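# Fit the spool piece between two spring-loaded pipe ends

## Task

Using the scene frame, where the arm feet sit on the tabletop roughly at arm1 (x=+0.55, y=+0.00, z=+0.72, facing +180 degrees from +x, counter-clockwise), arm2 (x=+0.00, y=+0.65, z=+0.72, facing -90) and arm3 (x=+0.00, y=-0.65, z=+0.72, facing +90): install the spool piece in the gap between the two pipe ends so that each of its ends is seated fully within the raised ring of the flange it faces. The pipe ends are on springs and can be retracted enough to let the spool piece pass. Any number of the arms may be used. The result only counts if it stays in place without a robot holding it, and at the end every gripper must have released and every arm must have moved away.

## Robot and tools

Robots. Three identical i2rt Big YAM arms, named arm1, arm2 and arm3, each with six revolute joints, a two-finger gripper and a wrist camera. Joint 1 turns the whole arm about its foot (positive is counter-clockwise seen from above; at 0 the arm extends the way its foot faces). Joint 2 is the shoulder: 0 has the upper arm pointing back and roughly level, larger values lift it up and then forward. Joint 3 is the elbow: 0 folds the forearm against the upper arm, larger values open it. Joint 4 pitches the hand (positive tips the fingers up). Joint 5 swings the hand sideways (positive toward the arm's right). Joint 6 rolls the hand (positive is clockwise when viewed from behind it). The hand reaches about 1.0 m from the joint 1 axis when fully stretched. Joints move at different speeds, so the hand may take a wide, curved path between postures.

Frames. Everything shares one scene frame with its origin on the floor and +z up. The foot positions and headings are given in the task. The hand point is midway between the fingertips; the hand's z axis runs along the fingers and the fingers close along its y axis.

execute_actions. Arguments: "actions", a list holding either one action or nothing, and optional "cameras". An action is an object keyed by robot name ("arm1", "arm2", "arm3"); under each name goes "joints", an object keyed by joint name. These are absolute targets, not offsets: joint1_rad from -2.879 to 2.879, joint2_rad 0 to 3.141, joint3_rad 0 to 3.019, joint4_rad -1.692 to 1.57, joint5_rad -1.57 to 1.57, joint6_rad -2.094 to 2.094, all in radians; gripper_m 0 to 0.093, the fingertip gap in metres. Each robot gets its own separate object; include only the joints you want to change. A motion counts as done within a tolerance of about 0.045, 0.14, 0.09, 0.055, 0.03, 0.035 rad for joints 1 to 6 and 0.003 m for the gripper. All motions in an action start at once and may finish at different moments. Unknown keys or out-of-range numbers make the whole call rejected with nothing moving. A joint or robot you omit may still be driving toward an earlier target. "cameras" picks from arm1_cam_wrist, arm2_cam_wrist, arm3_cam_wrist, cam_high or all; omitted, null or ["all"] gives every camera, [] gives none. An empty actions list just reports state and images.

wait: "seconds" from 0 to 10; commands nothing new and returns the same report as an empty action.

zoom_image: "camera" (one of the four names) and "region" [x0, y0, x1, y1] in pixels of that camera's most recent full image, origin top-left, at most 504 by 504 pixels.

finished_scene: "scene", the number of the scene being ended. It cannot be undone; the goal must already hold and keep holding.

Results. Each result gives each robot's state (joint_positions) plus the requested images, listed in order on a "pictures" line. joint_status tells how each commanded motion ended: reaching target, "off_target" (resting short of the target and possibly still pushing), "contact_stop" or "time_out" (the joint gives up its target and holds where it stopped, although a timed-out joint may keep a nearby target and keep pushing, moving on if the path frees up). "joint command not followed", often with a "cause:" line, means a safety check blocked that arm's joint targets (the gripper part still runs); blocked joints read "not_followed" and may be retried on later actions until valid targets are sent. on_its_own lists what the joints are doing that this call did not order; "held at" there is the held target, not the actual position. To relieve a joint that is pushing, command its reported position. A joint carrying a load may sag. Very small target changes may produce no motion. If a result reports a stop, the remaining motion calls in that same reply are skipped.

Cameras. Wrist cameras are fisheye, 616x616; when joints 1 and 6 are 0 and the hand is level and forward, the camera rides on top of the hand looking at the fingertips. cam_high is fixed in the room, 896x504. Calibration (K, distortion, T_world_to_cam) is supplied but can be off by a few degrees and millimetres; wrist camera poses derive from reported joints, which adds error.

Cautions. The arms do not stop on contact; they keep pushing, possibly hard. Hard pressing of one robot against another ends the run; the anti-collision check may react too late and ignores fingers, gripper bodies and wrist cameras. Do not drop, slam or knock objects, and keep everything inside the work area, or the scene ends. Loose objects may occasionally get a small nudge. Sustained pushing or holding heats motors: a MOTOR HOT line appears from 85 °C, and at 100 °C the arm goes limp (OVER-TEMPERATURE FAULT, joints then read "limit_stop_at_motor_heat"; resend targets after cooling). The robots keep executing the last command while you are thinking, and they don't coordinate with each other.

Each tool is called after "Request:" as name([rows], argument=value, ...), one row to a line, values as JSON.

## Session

Request:
execute_actions(actions=[])

Scene clock: 0.00 s.
arm1.joint_positions: joint1_rad=+0.321 joint2_rad=+0.450 joint3_rad=+1.347 joint4_rad=-1.341 joint5_rad=-0.175 joint6_rad=+0.370 gripper_m=+0.094
arm1.joint_status: not commanded
arm1.hand: x=+0.3996 y=-0.0843 z=+1.3542 quat_wxyz=(-0.253, -0.843, -0.033, +0.473) (m; scene frame)
arm2.joint_positions: joint1_rad=+0.206 joint2_rad=+0.616 joint3_rad=+1.425 joint4_rad=-1.475 joint5_rad=-0.272 joint6_rad=-0.096 gripper_m=+0.095
arm2.joint_status: not commanded
arm2.hand: x=+0.0840 y=+0.4561 z=+1.2629 quat_wxyz=(-0.405, -0.481, -0.753, +0.193) (m; scene frame)
arm3.joint_positions: joint1_rad=+0.316 joint2_rad=+0.517 joint3_rad=+1.363 joint4_rad=-1.331 joint5_rad=+0.237 joint6_rad=+0.084 gripper_m=+0.095
arm3.joint_status: not commanded
arm3.hand: x=-0.0117 y=-0.4563 z=+1.3085 quat_wxyz=(-0.378, +0.614, -0.589, -0.365) (m; scene frame)
pictures: arm1_cam_wrist, arm2_cam_wrist, arm3_cam_wrist, cam_high
camera_calibration (this result's frames):
arm1_cam_wrist: T_world_to_cam=[[-0.292905, 0.872233, -0.391684, 0.720138], [0.902026, 0.116216, -0.415744, 0.215664], [-0.317105, -0.475083, -0.820817, 1.32476], [0, 0, 0, 1]] pos_world=[0.436487, -0.02382, 1.45912]
arm2_cam_wrist: T_world_to_cam=[[-0.869454, -0.484483, -0.0965687, 0.416925], [-0.440034, 0.848361, -0.294369, 0.0249986], [0.224542, -0.213447, -0.950801, 1.39945], [0, 0, 0, 1]] pos_world=[0.0592626, 0.479493, 1.37822]
arm3_cam_wrist: T_world_to_cam=[[0.999161, 0.0284502, 0.0294761, -0.0131186], [0.0385785, -0.895509, -0.443369, 0.171095], [0.0137822, 0.444133, -0.895855, 1.49817], [0, 0, 0, 1]] pos_world=[-0.0141411, -0.511799, 1.41839]
Images, in order (width x height): arm1_cam_wrist 616x616, arm2_cam_wrist 616x616, arm3_cam_wrist 616x616, cam_high 896x504.

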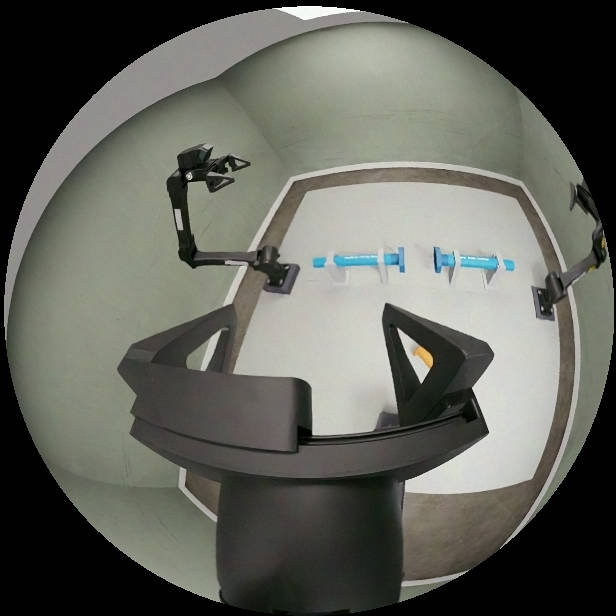

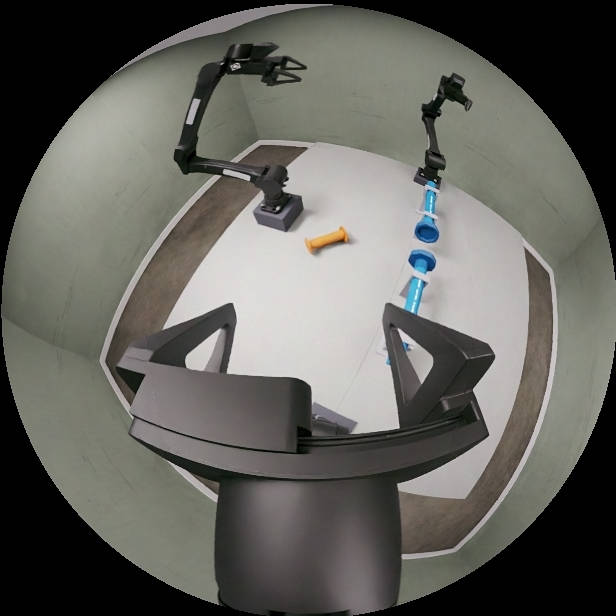

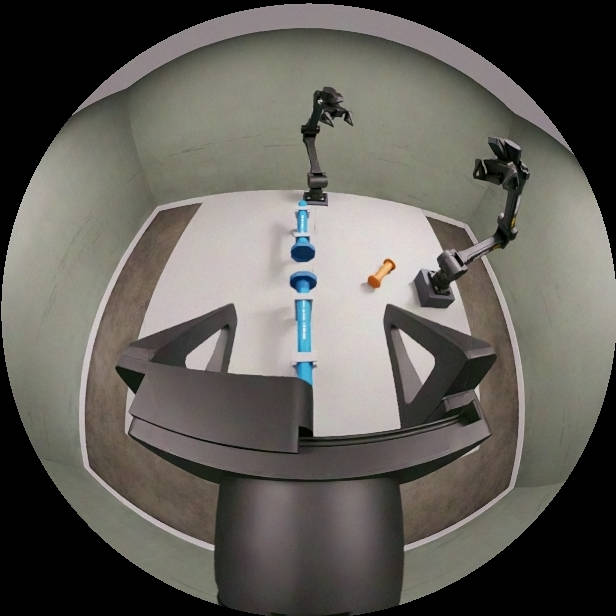

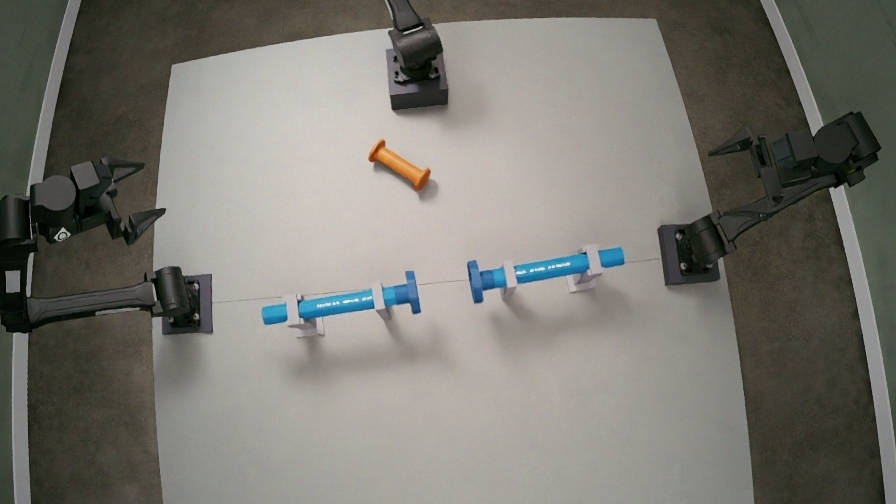

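Request:
zoom_image(camera="cam_high", region=[250, 250, 450, 350])

Request:
zoom_image(camera="cam_high", region=[440, 220, 640, 320])

Request:
zoom_image(camera="cam_high", region=[340, 120, 460, 210])

Region (250, 250, 450, 350) of cam_high's 896x504 image, scaled by 2.520, with more detail than that image has.

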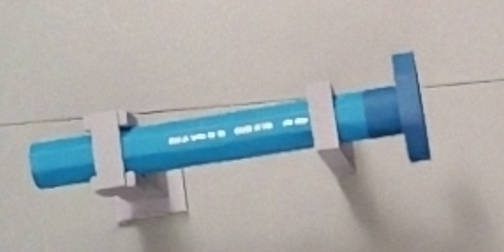

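Region (440, 220, 640, 320) of cam_high's 896x504 image, scaled by 2.520, with more detail than that image has.

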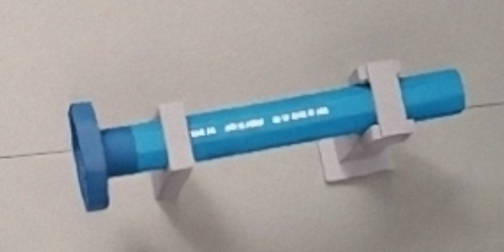

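Region (340, 120, 460, 210) of cam_high's 896x504 image, scaled by 4.200, with more detail than that image has; it fills the top 378 rows of this view, and the rest is white.

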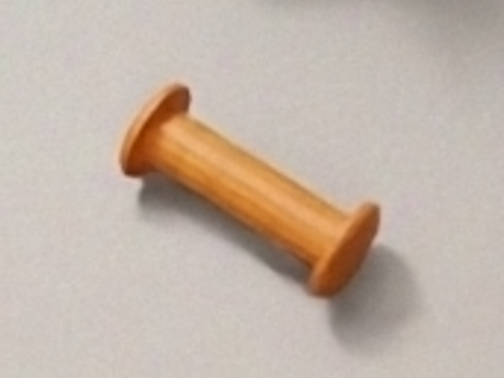

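Request:
execute_actions([
  {"arm1":{"joints":{"joint1_rad":-0.212,"joint2_rad":1.18,"joint3_rad":0.61,"joint4_rad":-0.985,"joint5_rad":0,"joint6_rad":-1.108,"gripper_m":0.09}},"arm2":{"joints":{"joint1_rad":-0.223,"joint2_rad":1.112,"joint3_rad":0.91,"joint4_rad":-1.355,"joint5_rad":0,"joint6_rad":-0.293,"gripper_m":0.085}},"arm3":{"joints":{"joint1_rad":0.09,"joint2_rad":0.927,"joint3_rad":0.712,"joint4_rad":-1.345,"joint5_rad":0,"joint6_rad":-0.037,"gripper_m":0.085}}},
])

Scene clock: 5.13 s.
arm1.joint_positions: joint1_rad=-0.209 joint2_rad=+1.178 joint3_rad=+0.610 joint4_rad=-0.988 joint5_rad=+0.000 joint6_rad=-1.099 gripper_m=+0.090
arm1.joint_status: all done
arm1.hand: x=+0.2898 y=+0.0514 z=+0.8588 quat_wxyz=(+0.005, -0.899, -0.437, +0.005) (m; scene frame)
arm2.joint_positions: joint1_rad=-0.216 joint2_rad=+1.127 joint3_rad=+0.894 joint4_rad=-1.357 joint5_rad=-0.002 joint6_rad=-0.285 gripper_m=+0.085
arm2.joint_status: all done
arm2.hand: x=-0.0615 y=+0.3677 z=+0.8963 quat_wxyz=(+0.004, -0.681, -0.733, -0.013) (m; scene frame)
arm3.joint_positions: joint1_rad=+0.099 joint2_rad=+0.931 joint3_rad=+0.711 joint4_rad=-1.341 joint5_rad=+0.002 joint6_rad=-0.025 gripper_m=+0.085
arm3.joint_status: all done
arm3.hand: x=-0.0108 y=-0.4257 z=+0.9043 quat_wxyz=(-0.006, +0.734, -0.679, -0.005) (m; scene frame)
pictures: arm1_cam_wrist, arm2_cam_wrist, arm3_cam_wrist, cam_high
camera_calibration (this result's frames):
arm1_cam_wrist: T_world_to_cam=[[-0.787882, 0.615622, 0.015839, 0.182178], [0.509632, 0.637364, 0.577964, -0.673497], [0.345712, 0.46344, -0.815908, 0.703285], [0, 0, 0, 1]] pos_world=[0.243636, -0.00881999, 0.960188]
arm2_cam_wrist: T_world_to_cam=[[-0.995475, -0.0894637, -0.0320293, 0.00127062], [-0.0905006, 0.789843, 0.606595, -0.836522], [-0.0289702, 0.606749, -0.794365, 0.607302], [0, 0, 0, 1]] pos_world=[-0.0568472, 0.292355, 0.989891]
arm3_cam_wrist: T_world_to_cam=[[0.997015, 0.0768893, -0.00704885, 0.0506772], [0.0662879, -0.80557, 0.58878, -0.875536], [0.0395926, -0.58749, -0.808262, 0.60435], [0, 0, 0, 1]] pos_world=[-0.0164163, -0.354153, 1.00433]
Images, in order (width x height): arm1_cam_wrist 616x616, arm2_cam_wrist 616x616, arm3_cam_wrist 616x616, cam_high 896x504.

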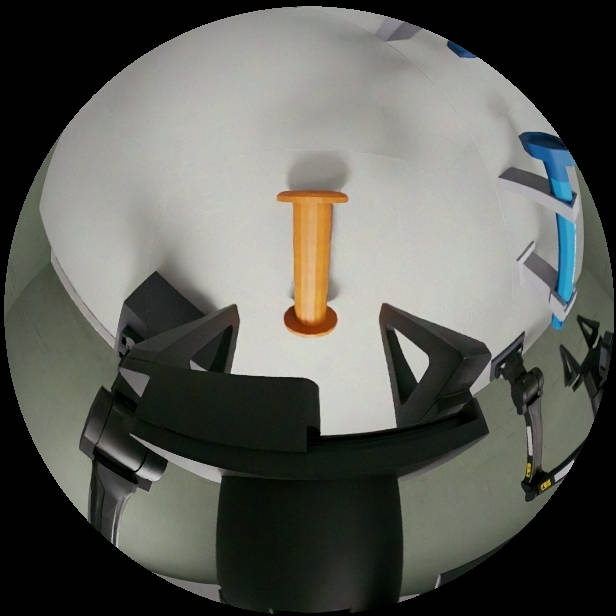

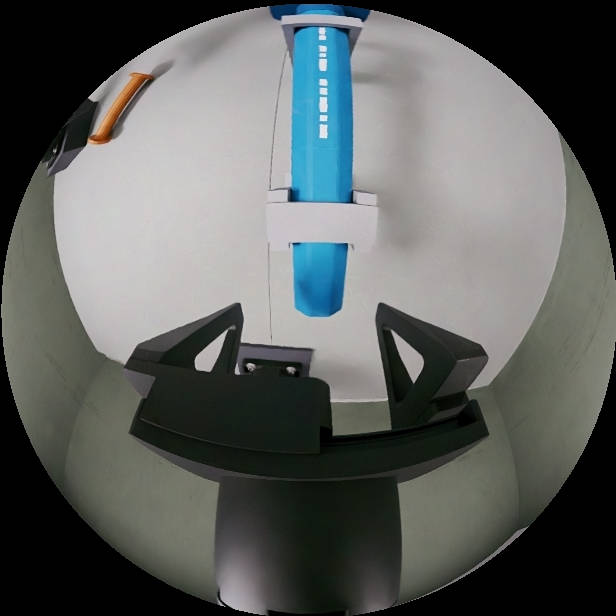

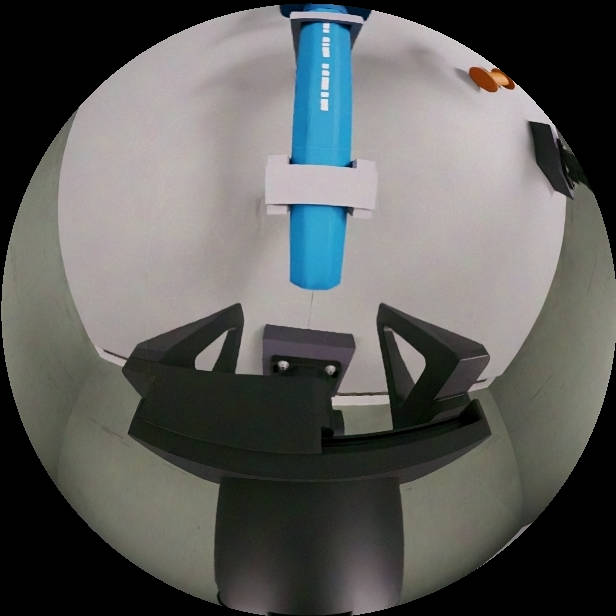

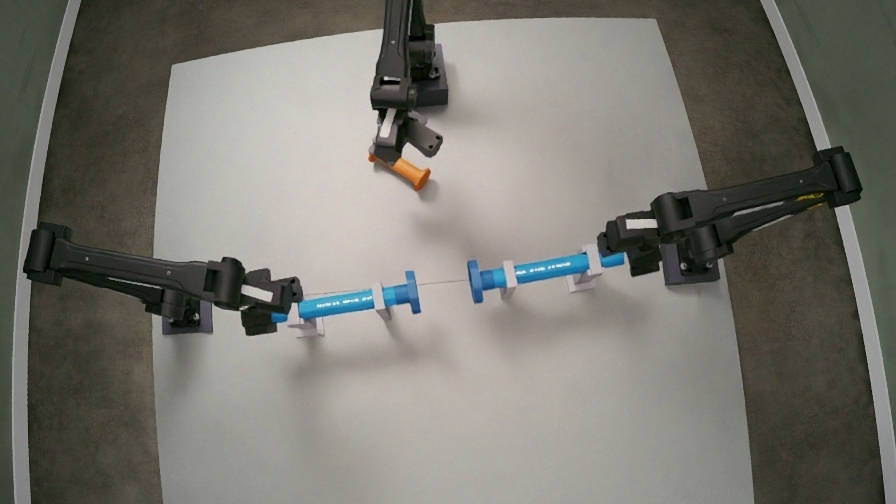

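Request:
zoom_image(camera="arm1_cam_wrist", region=[250, 170, 370, 350])

Request:
zoom_image(camera="arm2_cam_wrist", region=[250, 170, 390, 330])

Request:
zoom_image(camera="arm3_cam_wrist", region=[250, 145, 390, 305])

Region (250, 170, 370, 350) of arm1_cam_wrist's 616x616 image, scaled by 2.800, with more detail than that image has.

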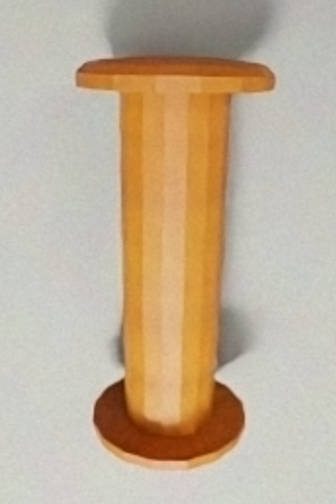

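Region (250, 170, 390, 330) of arm2_cam_wrist's 616x616 image, scaled by 3.150, with more detail than that image has; it fills the left 441 columns of this view, and the rest is white.

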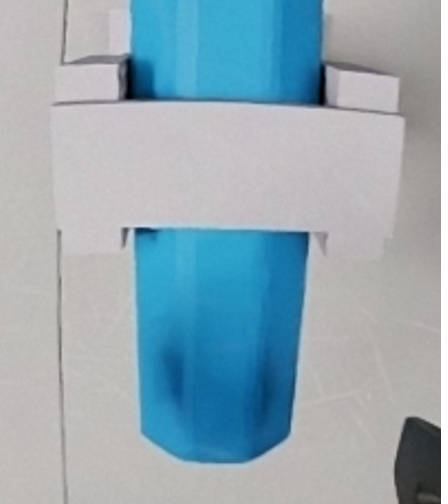

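Region (250, 145, 390, 305) of arm3_cam_wrist's 616x616 image, scaled by 3.150, with more detail than that image has; it fills the left 441 columns of this view, and the rest is white.

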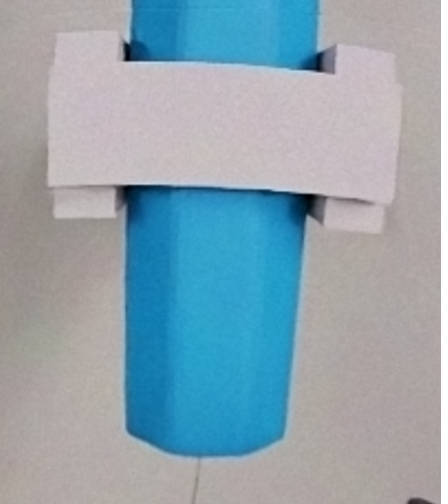

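Request:
execute_actions([
  {"arm1":{"joints":{"joint1_rad":-0.268,"joint2_rad":1.317,"joint3_rad":0.527,"joint4_rad":-0.778,"joint6_rad":-1.168}},"arm2":{"joints":{"joint1_rad":-0.263,"joint2_rad":1.155,"joint3_rad":0.676,"joint4_rad":-1.225,"joint6_rad":-0.332}},"arm3":{"joints":{"joint1_rad":0.056,"joint2_rad":1.066,"joint3_rad":0.516,"joint4_rad":-1.18,"joint6_rad":-0.06}}},
])

Scene clock: 10.97 s.
arm1.joint_positions: joint1_rad=-0.262 joint2_rad=+1.323 joint3_rad=+0.524 joint4_rad=-0.787 joint5_rad=+0.000 joint6_rad=-1.159 gripper_m=+0.090
arm1.joint_status: all done
arm1.hand: x=+0.3003 y=+0.0633 z=+0.7987 quat_wxyz=(-0.004, -0.898, -0.441, -0.007) (m; scene frame)
arm2.joint_positions: joint1_rad=-0.252 joint2_rad=+1.149 joint3_rad=+0.669 joint4_rad=-1.237 joint5_rad=-0.002 joint6_rad=-0.324 gripper_m=+0.085
arm2.joint_status: all done
arm2.hand: x=-0.0574 y=+0.4250 z=+0.8131 quat_wxyz=(+0.035, -0.677, -0.732, -0.069) (m; scene frame)
arm3.joint_positions: joint1_rad=+0.067 joint2_rad=+1.078 joint3_rad=+0.504 joint4_rad=-1.189 joint5_rad=+0.002 joint6_rad=-0.048 gripper_m=+0.085
arm3.joint_status: all done
arm3.hand: x=-0.0028 y=-0.4738 z=+0.8058 quat_wxyz=(+0.066, +0.728, -0.680, +0.065) (m; scene frame)
pictures: arm1_cam_wrist, arm2_cam_wrist, arm3_cam_wrist, cam_high
camera_calibration (this result's frames):
arm1_cam_wrist: T_world_to_cam=[[-0.792601, 0.609652, -0.0104035, 0.206846], [0.488279, 0.64484, 0.588018, -0.653738], [0.365194, 0.460984, -0.808781, 0.633679], [0, 0, 0, 1]] pos_world=[0.251737, 0.00333711, 0.899069]
arm2_cam_wrist: T_world_to_cam=[[-0.993397, -0.0867026, -0.0751327, 0.0419001], [-0.114505, 0.708569, 0.696289, -0.870701], [-0.0071334, 0.700295, -0.713818, 0.402572], [0, 0, 0, 1]] pos_world=[-0.0552044, 0.338665, 0.896771]
arm3_cam_wrist: T_world_to_cam=[[0.997744, 0.0649535, -0.0169966, 0.0480472], [0.0563001, -0.671472, 0.738888, -0.914362], [0.0365806, -0.738177, -0.673614, 0.316271], [0, 0, 0, 1]] pos_world=[-0.00802948, -0.383626, 0.889472]
Images, in order (width x height): arm1_cam_wrist 616x616, arm2_cam_wrist 616x616, arm3_cam_wrist 616x616, cam_high 896x504.

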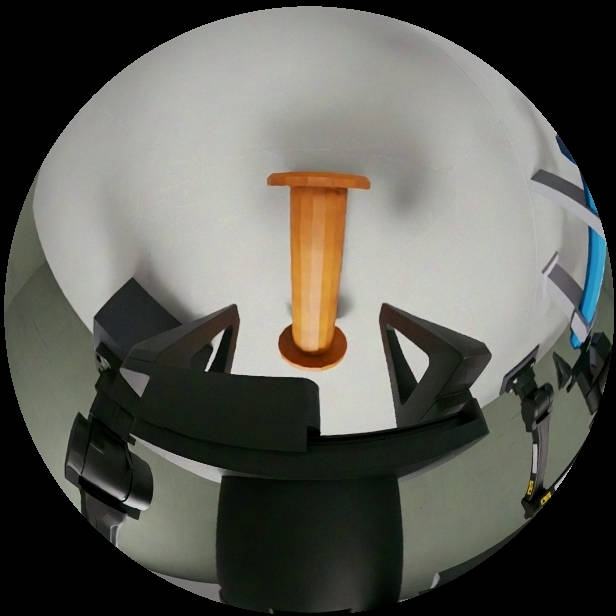

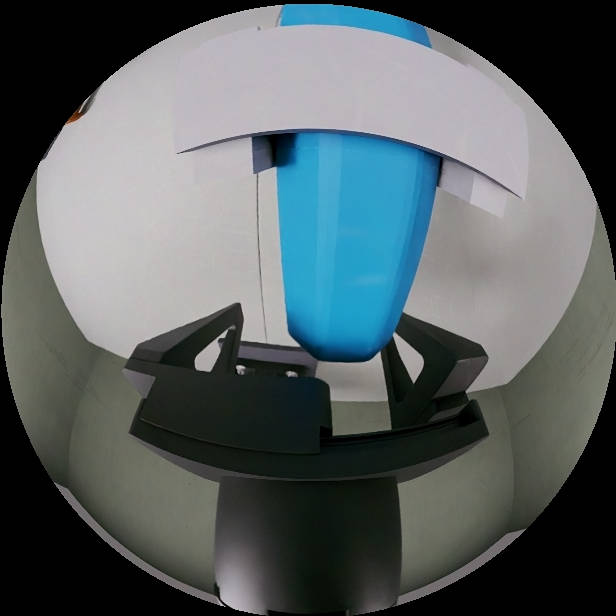

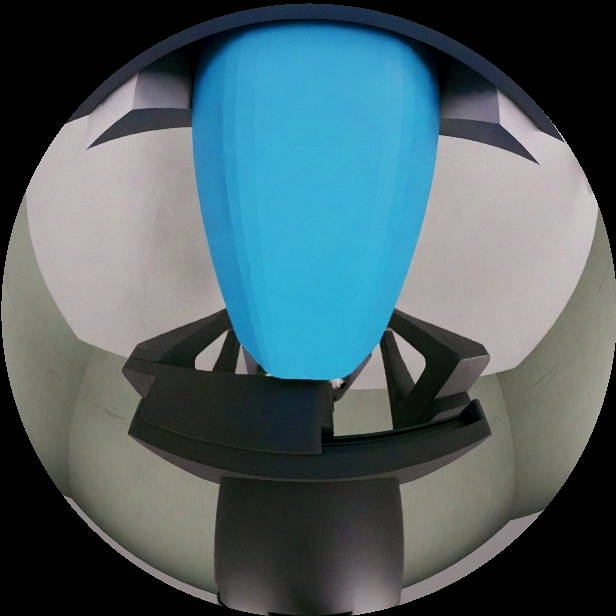

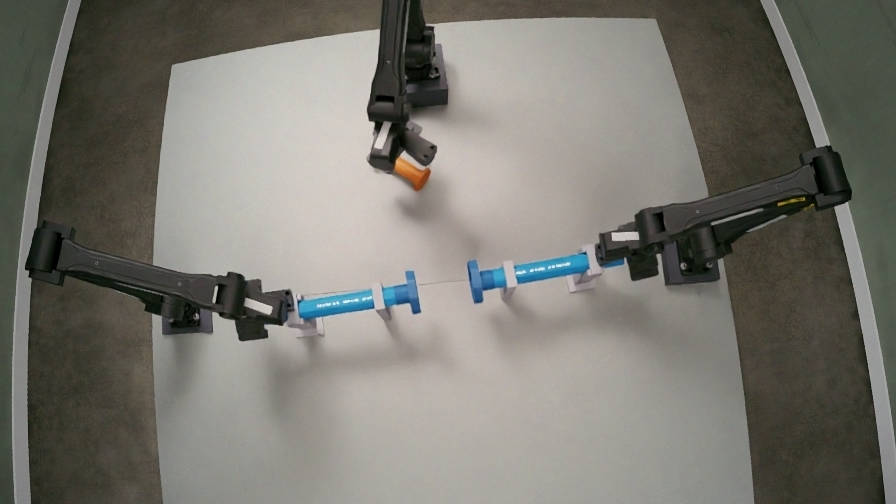

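Request:
execute_actions(actions=[])

Scene clock: 12.53 s.
arm1.joint_positions: joint1_rad=-0.262 joint2_rad=+1.323 joint3_rad=+0.524 joint4_rad=-0.787 joint5_rad=+0.000 joint6_rad=-1.159 gripper_m=+0.090
arm1.joint_status: all done
arm1.hand: x=+0.3003 y=+0.0633 z=+0.7987 quat_wxyz=(-0.004, -0.898, -0.441, -0.007) (m; scene frame)
arm2.joint_positions: joint1_rad=-0.252 joint2_rad=+1.149 joint3_rad=+0.669 joint4_rad=-1.237 joint5_rad=-0.002 joint6_rad=-0.324 gripper_m=+0.085
arm2.joint_status: all done
arm2.hand: x=-0.0574 y=+0.4250 z=+0.8131 quat_wxyz=(+0.035, -0.677, -0.732, -0.069) (m; scene frame)
arm3.joint_positions: joint1_rad=+0.067 joint2_rad=+1.078 joint3_rad=+0.504 joint4_rad=-1.189 joint5_rad=+0.002 joint6_rad=-0.048 gripper_m=+0.085
arm3.joint_status: all done
arm3.hand: x=-0.0028 y=-0.4738 z=+0.8058 quat_wxyz=(+0.066, +0.728, -0.680, +0.065) (m; scene frame)
pictures: arm1_cam_wrist, arm2_cam_wrist, arm3_cam_wrist, cam_high
camera_calibration (this result's frames):
arm1_cam_wrist: T_world_to_cam=[[-0.792601, 0.609652, -0.0104035, 0.206846], [0.488279, 0.64484, 0.588018, -0.653738], [0.365194, 0.460984, -0.808781, 0.633679], [0, 0, 0, 1]] pos_world=[0.251737, 0.00333711, 0.899069]
arm2_cam_wrist: T_world_to_cam=[[-0.993397, -0.0867026, -0.0751327, 0.0419001], [-0.114505, 0.708569, 0.696289, -0.870701], [-0.0071334, 0.700295, -0.713818, 0.402572], [0, 0, 0, 1]] pos_world=[-0.0552044, 0.338665, 0.896771]
arm3_cam_wrist: T_world_to_cam=[[0.997744, 0.0649535, -0.0169966, 0.0480472], [0.0563001, -0.671472, 0.738888, -0.914362], [0.0365806, -0.738177, -0.673614, 0.316271], [0, 0, 0, 1]] pos_world=[-0.00802948, -0.383626, 0.889472]
Images, in order (width x height): arm1_cam_wrist 616x616, arm2_cam_wrist 616x616, arm3_cam_wrist 616x616, cam_high 896x504.

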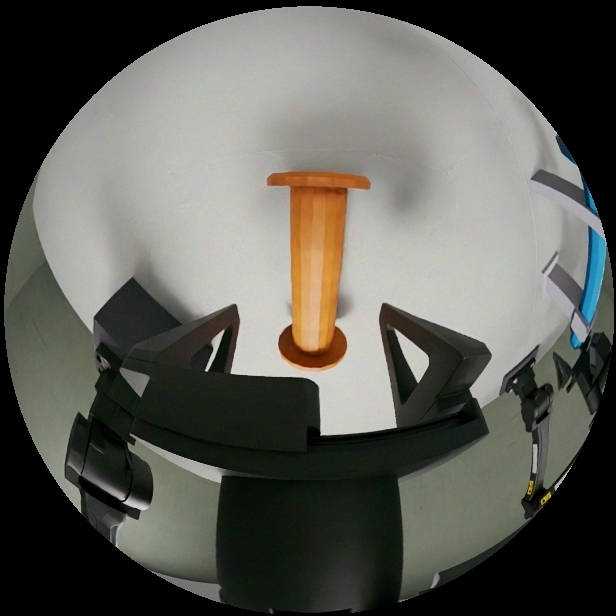

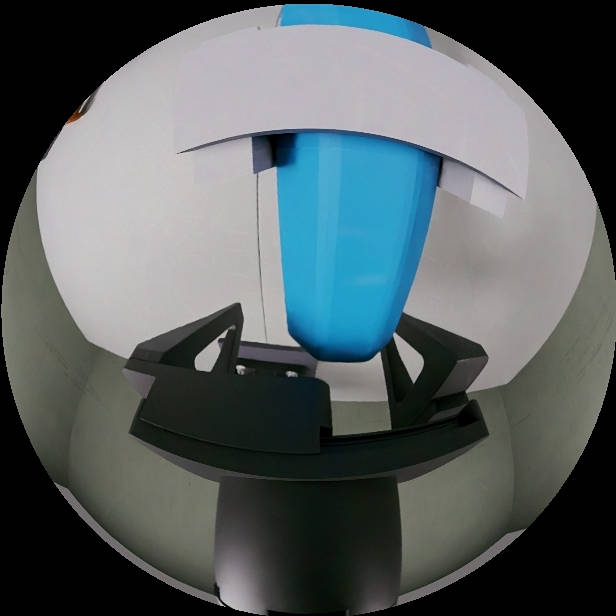

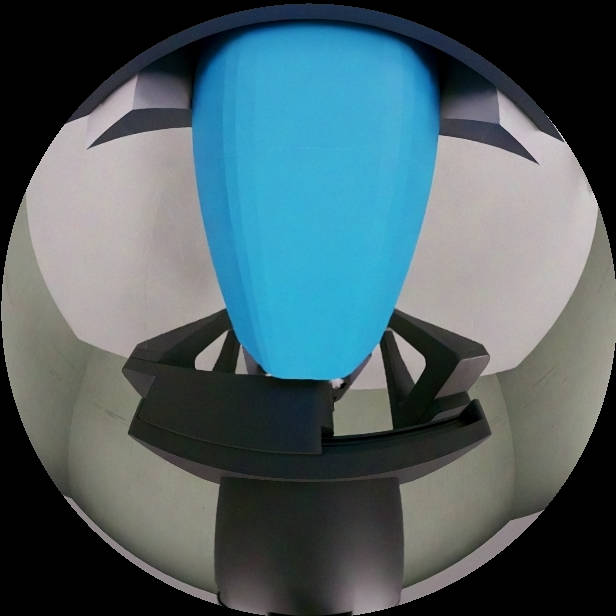

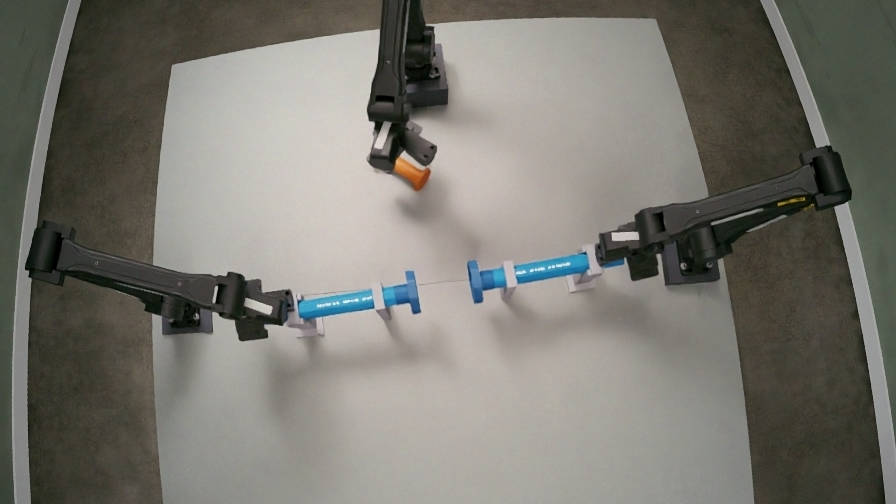

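Request:
execute_actions([
  {"arm1":{"joints":{"joint1_rad":-0.242,"joint2_rad":1.467,"joint3_rad":0.485,"joint4_rad":-0.585,"joint6_rad":-1.15}},"arm2":{"joints":{"joint1_rad":-0.275,"joint4_rad":-1.082,"joint6_rad":-0.335}},"arm3":{"joints":{"joint4_rad":-1.012}}},
], cameras=[])

Request:
wait(seconds=0.5)

Scene clock: 15.50 s.
arm1.joint_positions: joint1_rad=-0.253 joint2_rad=+1.469 joint3_rad=+0.489 joint4_rad=-0.594 joint5_rad=+0.000 joint6_rad=-1.159 gripper_m=+0.090
arm1.joint_status: all done
arm1.hand: x=+0.2947 y=+0.0625 z=+0.7548 quat_wxyz=(-0.001, -0.896, -0.444, -0.002) (m; scene frame)
arm2.joint_positions: joint1_rad=-0.260 joint2_rad=+1.149 joint3_rad=+0.669 joint4_rad=-1.096 joint5_rad=-0.002 joint6_rad=-0.327 gripper_m=+0.085
arm2.joint_status: all done
arm2.hand: x=-0.0681 y=+0.3921 z=+0.8101 quat_wxyz=(+0.001, -0.682, -0.732, -0.008) (m; scene frame)
arm3.joint_positions: joint1_rad=+0.067 joint2_rad=+1.052 joint3_rad=+0.476 joint4_rad=-1.108 joint5_rad=+0.002 joint6_rad=-0.049 gripper_m=+0.085
arm3.joint_status: joint4_rad time_out (moved +0.081 of +0.177)
arm3.on_its_own: joint4_rad reads -1.108 and still pushes toward -1.012 since a time_out
arm3.hand: x=-0.0029 y=-0.4647 z=+0.7990 quat_wxyz=(+0.038, +0.730, -0.681, +0.038) (m; scene frame)
pictures: none
No camera images: the call's "cameras" was empty. Leave "cameras" out to get every camera's image.

not run: a stop came earlier in this reply.

Request:
execute_actions([
  {"arm3":{"joints":{"joint4_rad":-1.13}},"arm1":{"joints":{"gripper_m":0.02}}},
])

Scene clock: 16.37 s.
arm1.joint_positions: joint1_rad=-0.253 joint2_rad=+1.469 joint3_rad=+0.489 joint4_rad=-0.592 joint5_rad=+0.000 joint6_rad=-1.158 gripper_m=+0.035
arm1.joint_status: gripper_m off_target (ended at +0.035, target +0.020)
arm1.hand: x=+0.2944 y=+0.0626 z=+0.7548 quat_wxyz=(+0.000, -0.896, -0.444, -0.002) (m; scene frame)
arm2.joint_positions: joint1_rad=-0.260 joint2_rad=+1.149 joint3_rad=+0.669 joint4_rad=-1.096 joint5_rad=-0.002 joint6_rad=-0.327 gripper_m=+0.085
arm2.joint_status: not commanded
arm2.hand: x=-0.0681 y=+0.3921 z=+0.8101 quat_wxyz=(+0.001, -0.682, -0.732, -0.008) (m; scene frame)
arm3.joint_positions: joint1_rad=+0.067 joint2_rad=+1.055 joint3_rad=+0.476 joint4_rad=-1.122 joint5_rad=+0.002 joint6_rad=-0.049 gripper_m=+0.085
arm3.joint_status: all done
arm3.hand: x=-0.0029 y=-0.4685 z=+0.7988 quat_wxyz=(+0.044, +0.730, -0.681, +0.044) (m; scene frame)
pictures: arm1_cam_wrist, arm2_cam_wrist, arm3_cam_wrist, cam_high
camera_calibration (this result's frames):
arm1_cam_wrist: T_world_to_cam=[[-0.796841, 0.604187, 0.00147976, 0.194804], [0.491198, 0.646394, 0.583866, -0.62247], [0.351808, 0.465975, -0.811849, 0.606639], [0, 0, 0, 1]] pos_world=[0.247564, 0.00198367, 0.85565]
arm2_cam_wrist: T_world_to_cam=[[-0.995793, -0.0871285, -0.0283649, -0.00969682], [-0.0867987, 0.797774, 0.596676, -0.798923], [-0.0293588, 0.596628, -0.801981, 0.533988], [0, 0, 0, 1]] pos_world=[-0.0633243, 0.317924, 0.904671]
arm3_cam_wrist: T_world_to_cam=[[0.997674, 0.0666422, -0.0143192, 0.046343], [0.0577725, -0.715238, 0.696489, -0.892212], [0.0361739, -0.695697, -0.717424, 0.370346], [0, 0, 0, 1]] pos_world=[-0.00808673, -0.383584, 0.887775]
Images, in order (width x height): arm1_cam_wrist 616x616, arm2_cam_wrist 616x616, arm3_cam_wrist 616x616, cam_high 896x504.

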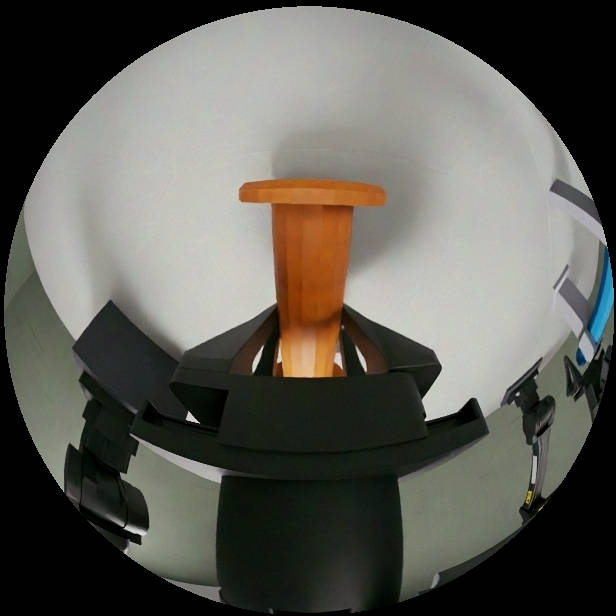

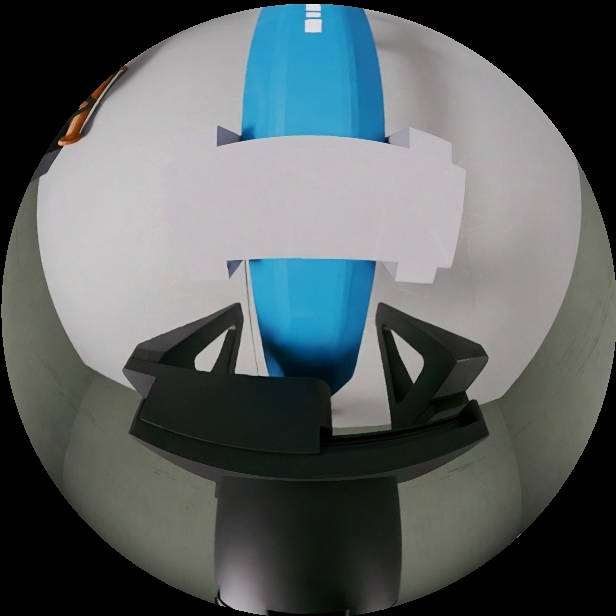

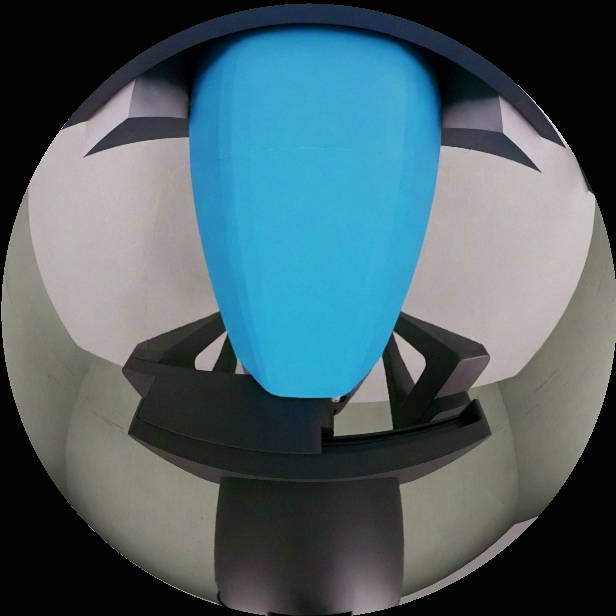

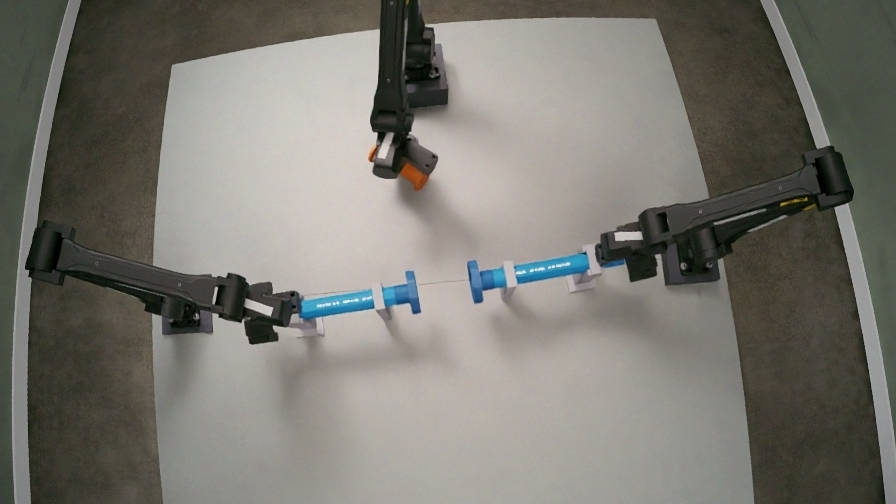

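Request:
zoom_image(camera="cam_high", region=[280, 130, 660, 344])

Request:
zoom_image(camera="arm2_cam_wrist", region=[200, 100, 450, 400])

Region (280, 130, 660, 344) of cam_high's 896x504 image, scaled by 1.326, with more detail than that image has; it fills the top 284 rows of this view, and the rest is white.

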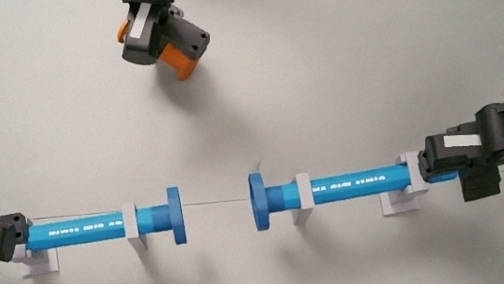

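Region (200, 100, 450, 400) of arm2_cam_wrist's 616x616 image, scaled by 1.680, with more detail than that image has.

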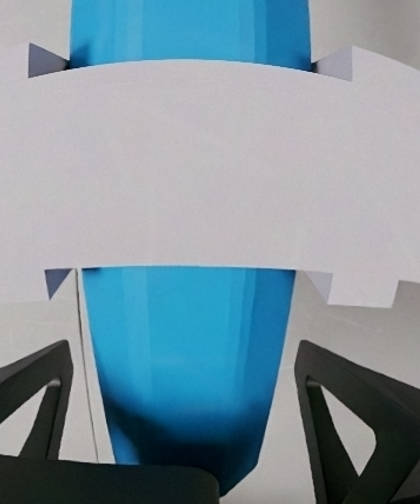

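Request:
execute_actions([
  {"arm1":{"joints":{"joint2_rad":1.15,"joint3_rad":0.89,"joint4_rad":-1.275,"gripper_m":0.02}},"arm2":{"joints":{"joint2_rad":1.105,"joint3_rad":0.74,"joint4_rad":-1.16}},"arm3":{"joints":{"joint2_rad":0.985,"joint3_rad":0.605,"joint4_rad":-1.145}}},
], cameras=[])

Request:
execute_actions(actions=[])

Scene clock: 19.90 s.
arm1.joint_positions: joint1_rad=-0.253 joint2_rad=+1.150 joint3_rad=+0.871 joint4_rad=-1.267 joint5_rad=+0.000 joint6_rad=-1.158 gripper_m=+0.035
arm1.joint_status: gripper_m off_target (ended at +0.035, target +0.020); the others done
arm1.hand: x=+0.2558 y=+0.0715 z=+0.9568 quat_wxyz=(+0.008, -0.896, -0.444, +0.008) (m; scene frame)
arm2.joint_positions: joint1_rad=-0.260 joint2_rad=+1.121 joint3_rad=+0.679 joint4_rad=-1.148 joint5_rad=-0.002 joint6_rad=-0.327 gripper_m=+0.085
arm2.joint_status: all done
arm2.hand: x=-0.0662 y=+0.3992 z=+0.8204 quat_wxyz=(+0.004, -0.682, -0.732, -0.014) (m; scene frame)
arm3.joint_positions: joint1_rad=+0.067 joint2_rad=+0.984 joint3_rad=+0.573 joint4_rad=-1.146 joint5_rad=+0.002 joint6_rad=-0.049 gripper_m=+0.085
arm3.joint_status: all done
arm3.hand: x=-0.0037 y=-0.4284 z=+0.8434 quat_wxyz=(-0.007, +0.731, -0.682, -0.006) (m; scene frame)
pictures: none
No camera images: the call's "cameras" was empty. Leave "cameras" out to get every camera's image.

Scene clock: 19.90 s.
arm1.joint_positions: joint1_rad=-0.253 joint2_rad=+1.150 joint3_rad=+0.871 joint4_rad=-1.267 joint5_rad=+0.000 joint6_rad=-1.158 gripper_m=+0.035
arm1.joint_status: gripper_m off_target (ended at +0.035, target +0.020); the others done
arm1.hand: x=+0.2558 y=+0.0715 z=+0.9568 quat_wxyz=(+0.008, -0.896, -0.444, +0.008) (m; scene frame)
arm2.joint_positions: joint1_rad=-0.260 joint2_rad=+1.121 joint3_rad=+0.679 joint4_rad=-1.148 joint5_rad=-0.002 joint6_rad=-0.327 gripper_m=+0.085
arm2.joint_status: all done
arm2.hand: x=-0.0662 y=+0.3992 z=+0.8204 quat_wxyz=(+0.004, -0.682, -0.732, -0.014) (m; scene frame)
arm3.joint_positions: joint1_rad=+0.067 joint2_rad=+0.984 joint3_rad=+0.573 joint4_rad=-1.146 joint5_rad=+0.002 joint6_rad=-0.049 gripper_m=+0.085
arm3.joint_status: all done
arm3.hand: x=-0.0037 y=-0.4284 z=+0.8434 quat_wxyz=(-0.007, +0.731, -0.682, -0.006) (m; scene frame)
pictures: arm1_cam_wrist, arm2_cam_wrist, arm3_cam_wrist, cam_high
camera_calibration (this result's frames):
arm1_cam_wrist: T_world_to_cam=[[-0.796527, 0.60406, 0.0256101, 0.135234], [0.505987, 0.642823, 0.575114, -0.722363], [0.330941, 0.471052, -0.817673, 0.790527], [0, 0, 0, 1]] pos_world=[0.211607, 0.0102828, 1.05837]
arm2_cam_wrist: T_world_to_cam=[[-0.995675, -0.0867564, -0.0332399, -0.00309069], [-0.0890569, 0.789326, 0.607481, -0.816279], [-0.0264657, 0.607814, -0.793638, 0.526891], [0, 0, 0, 1]] pos_world=[-0.061828, 0.32379, 0.913933]
arm3_cam_wrist: T_world_to_cam=[[0.997646, 0.0681671, -0.00749079, 0.0399904], [0.0595898, -0.807649, 0.586645, -0.841488], [0.0339399, -0.58571, -0.80981, 0.555329], [0, 0, 0, 1]] pos_world=[-0.00859994, -0.357091, 0.943665]
Images, in order (width x height): arm1_cam_wrist 616x616, arm2_cam_wrist 616x616, arm3_cam_wrist 616x616, cam_high 896x504.

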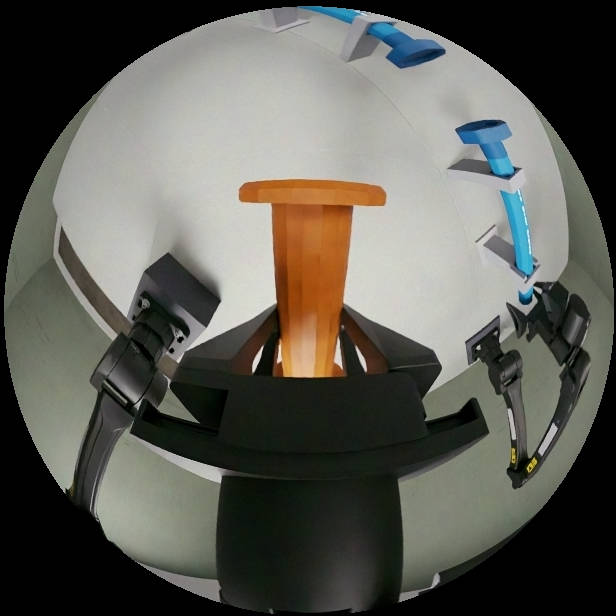

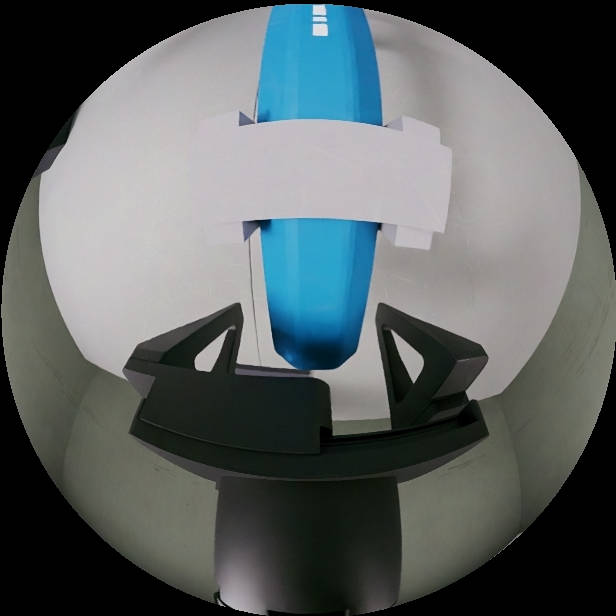

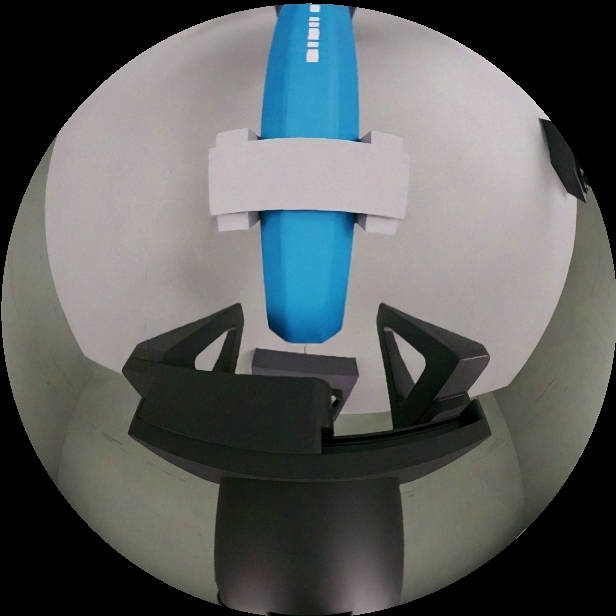

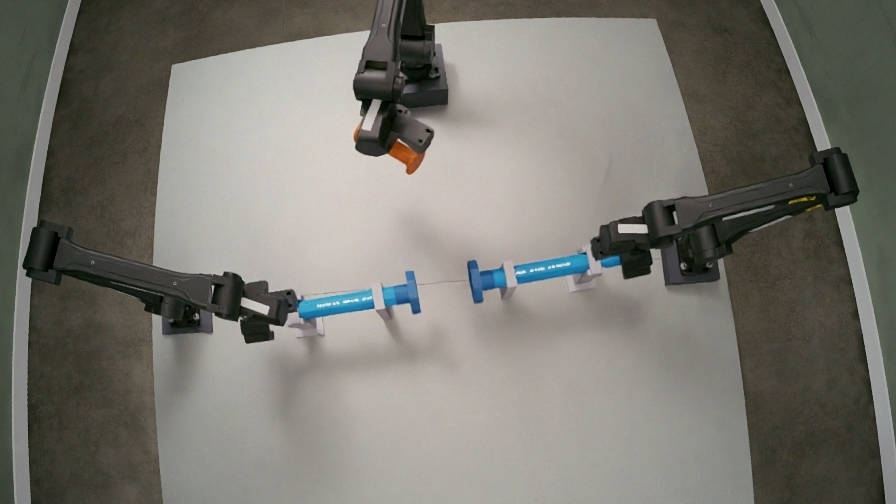

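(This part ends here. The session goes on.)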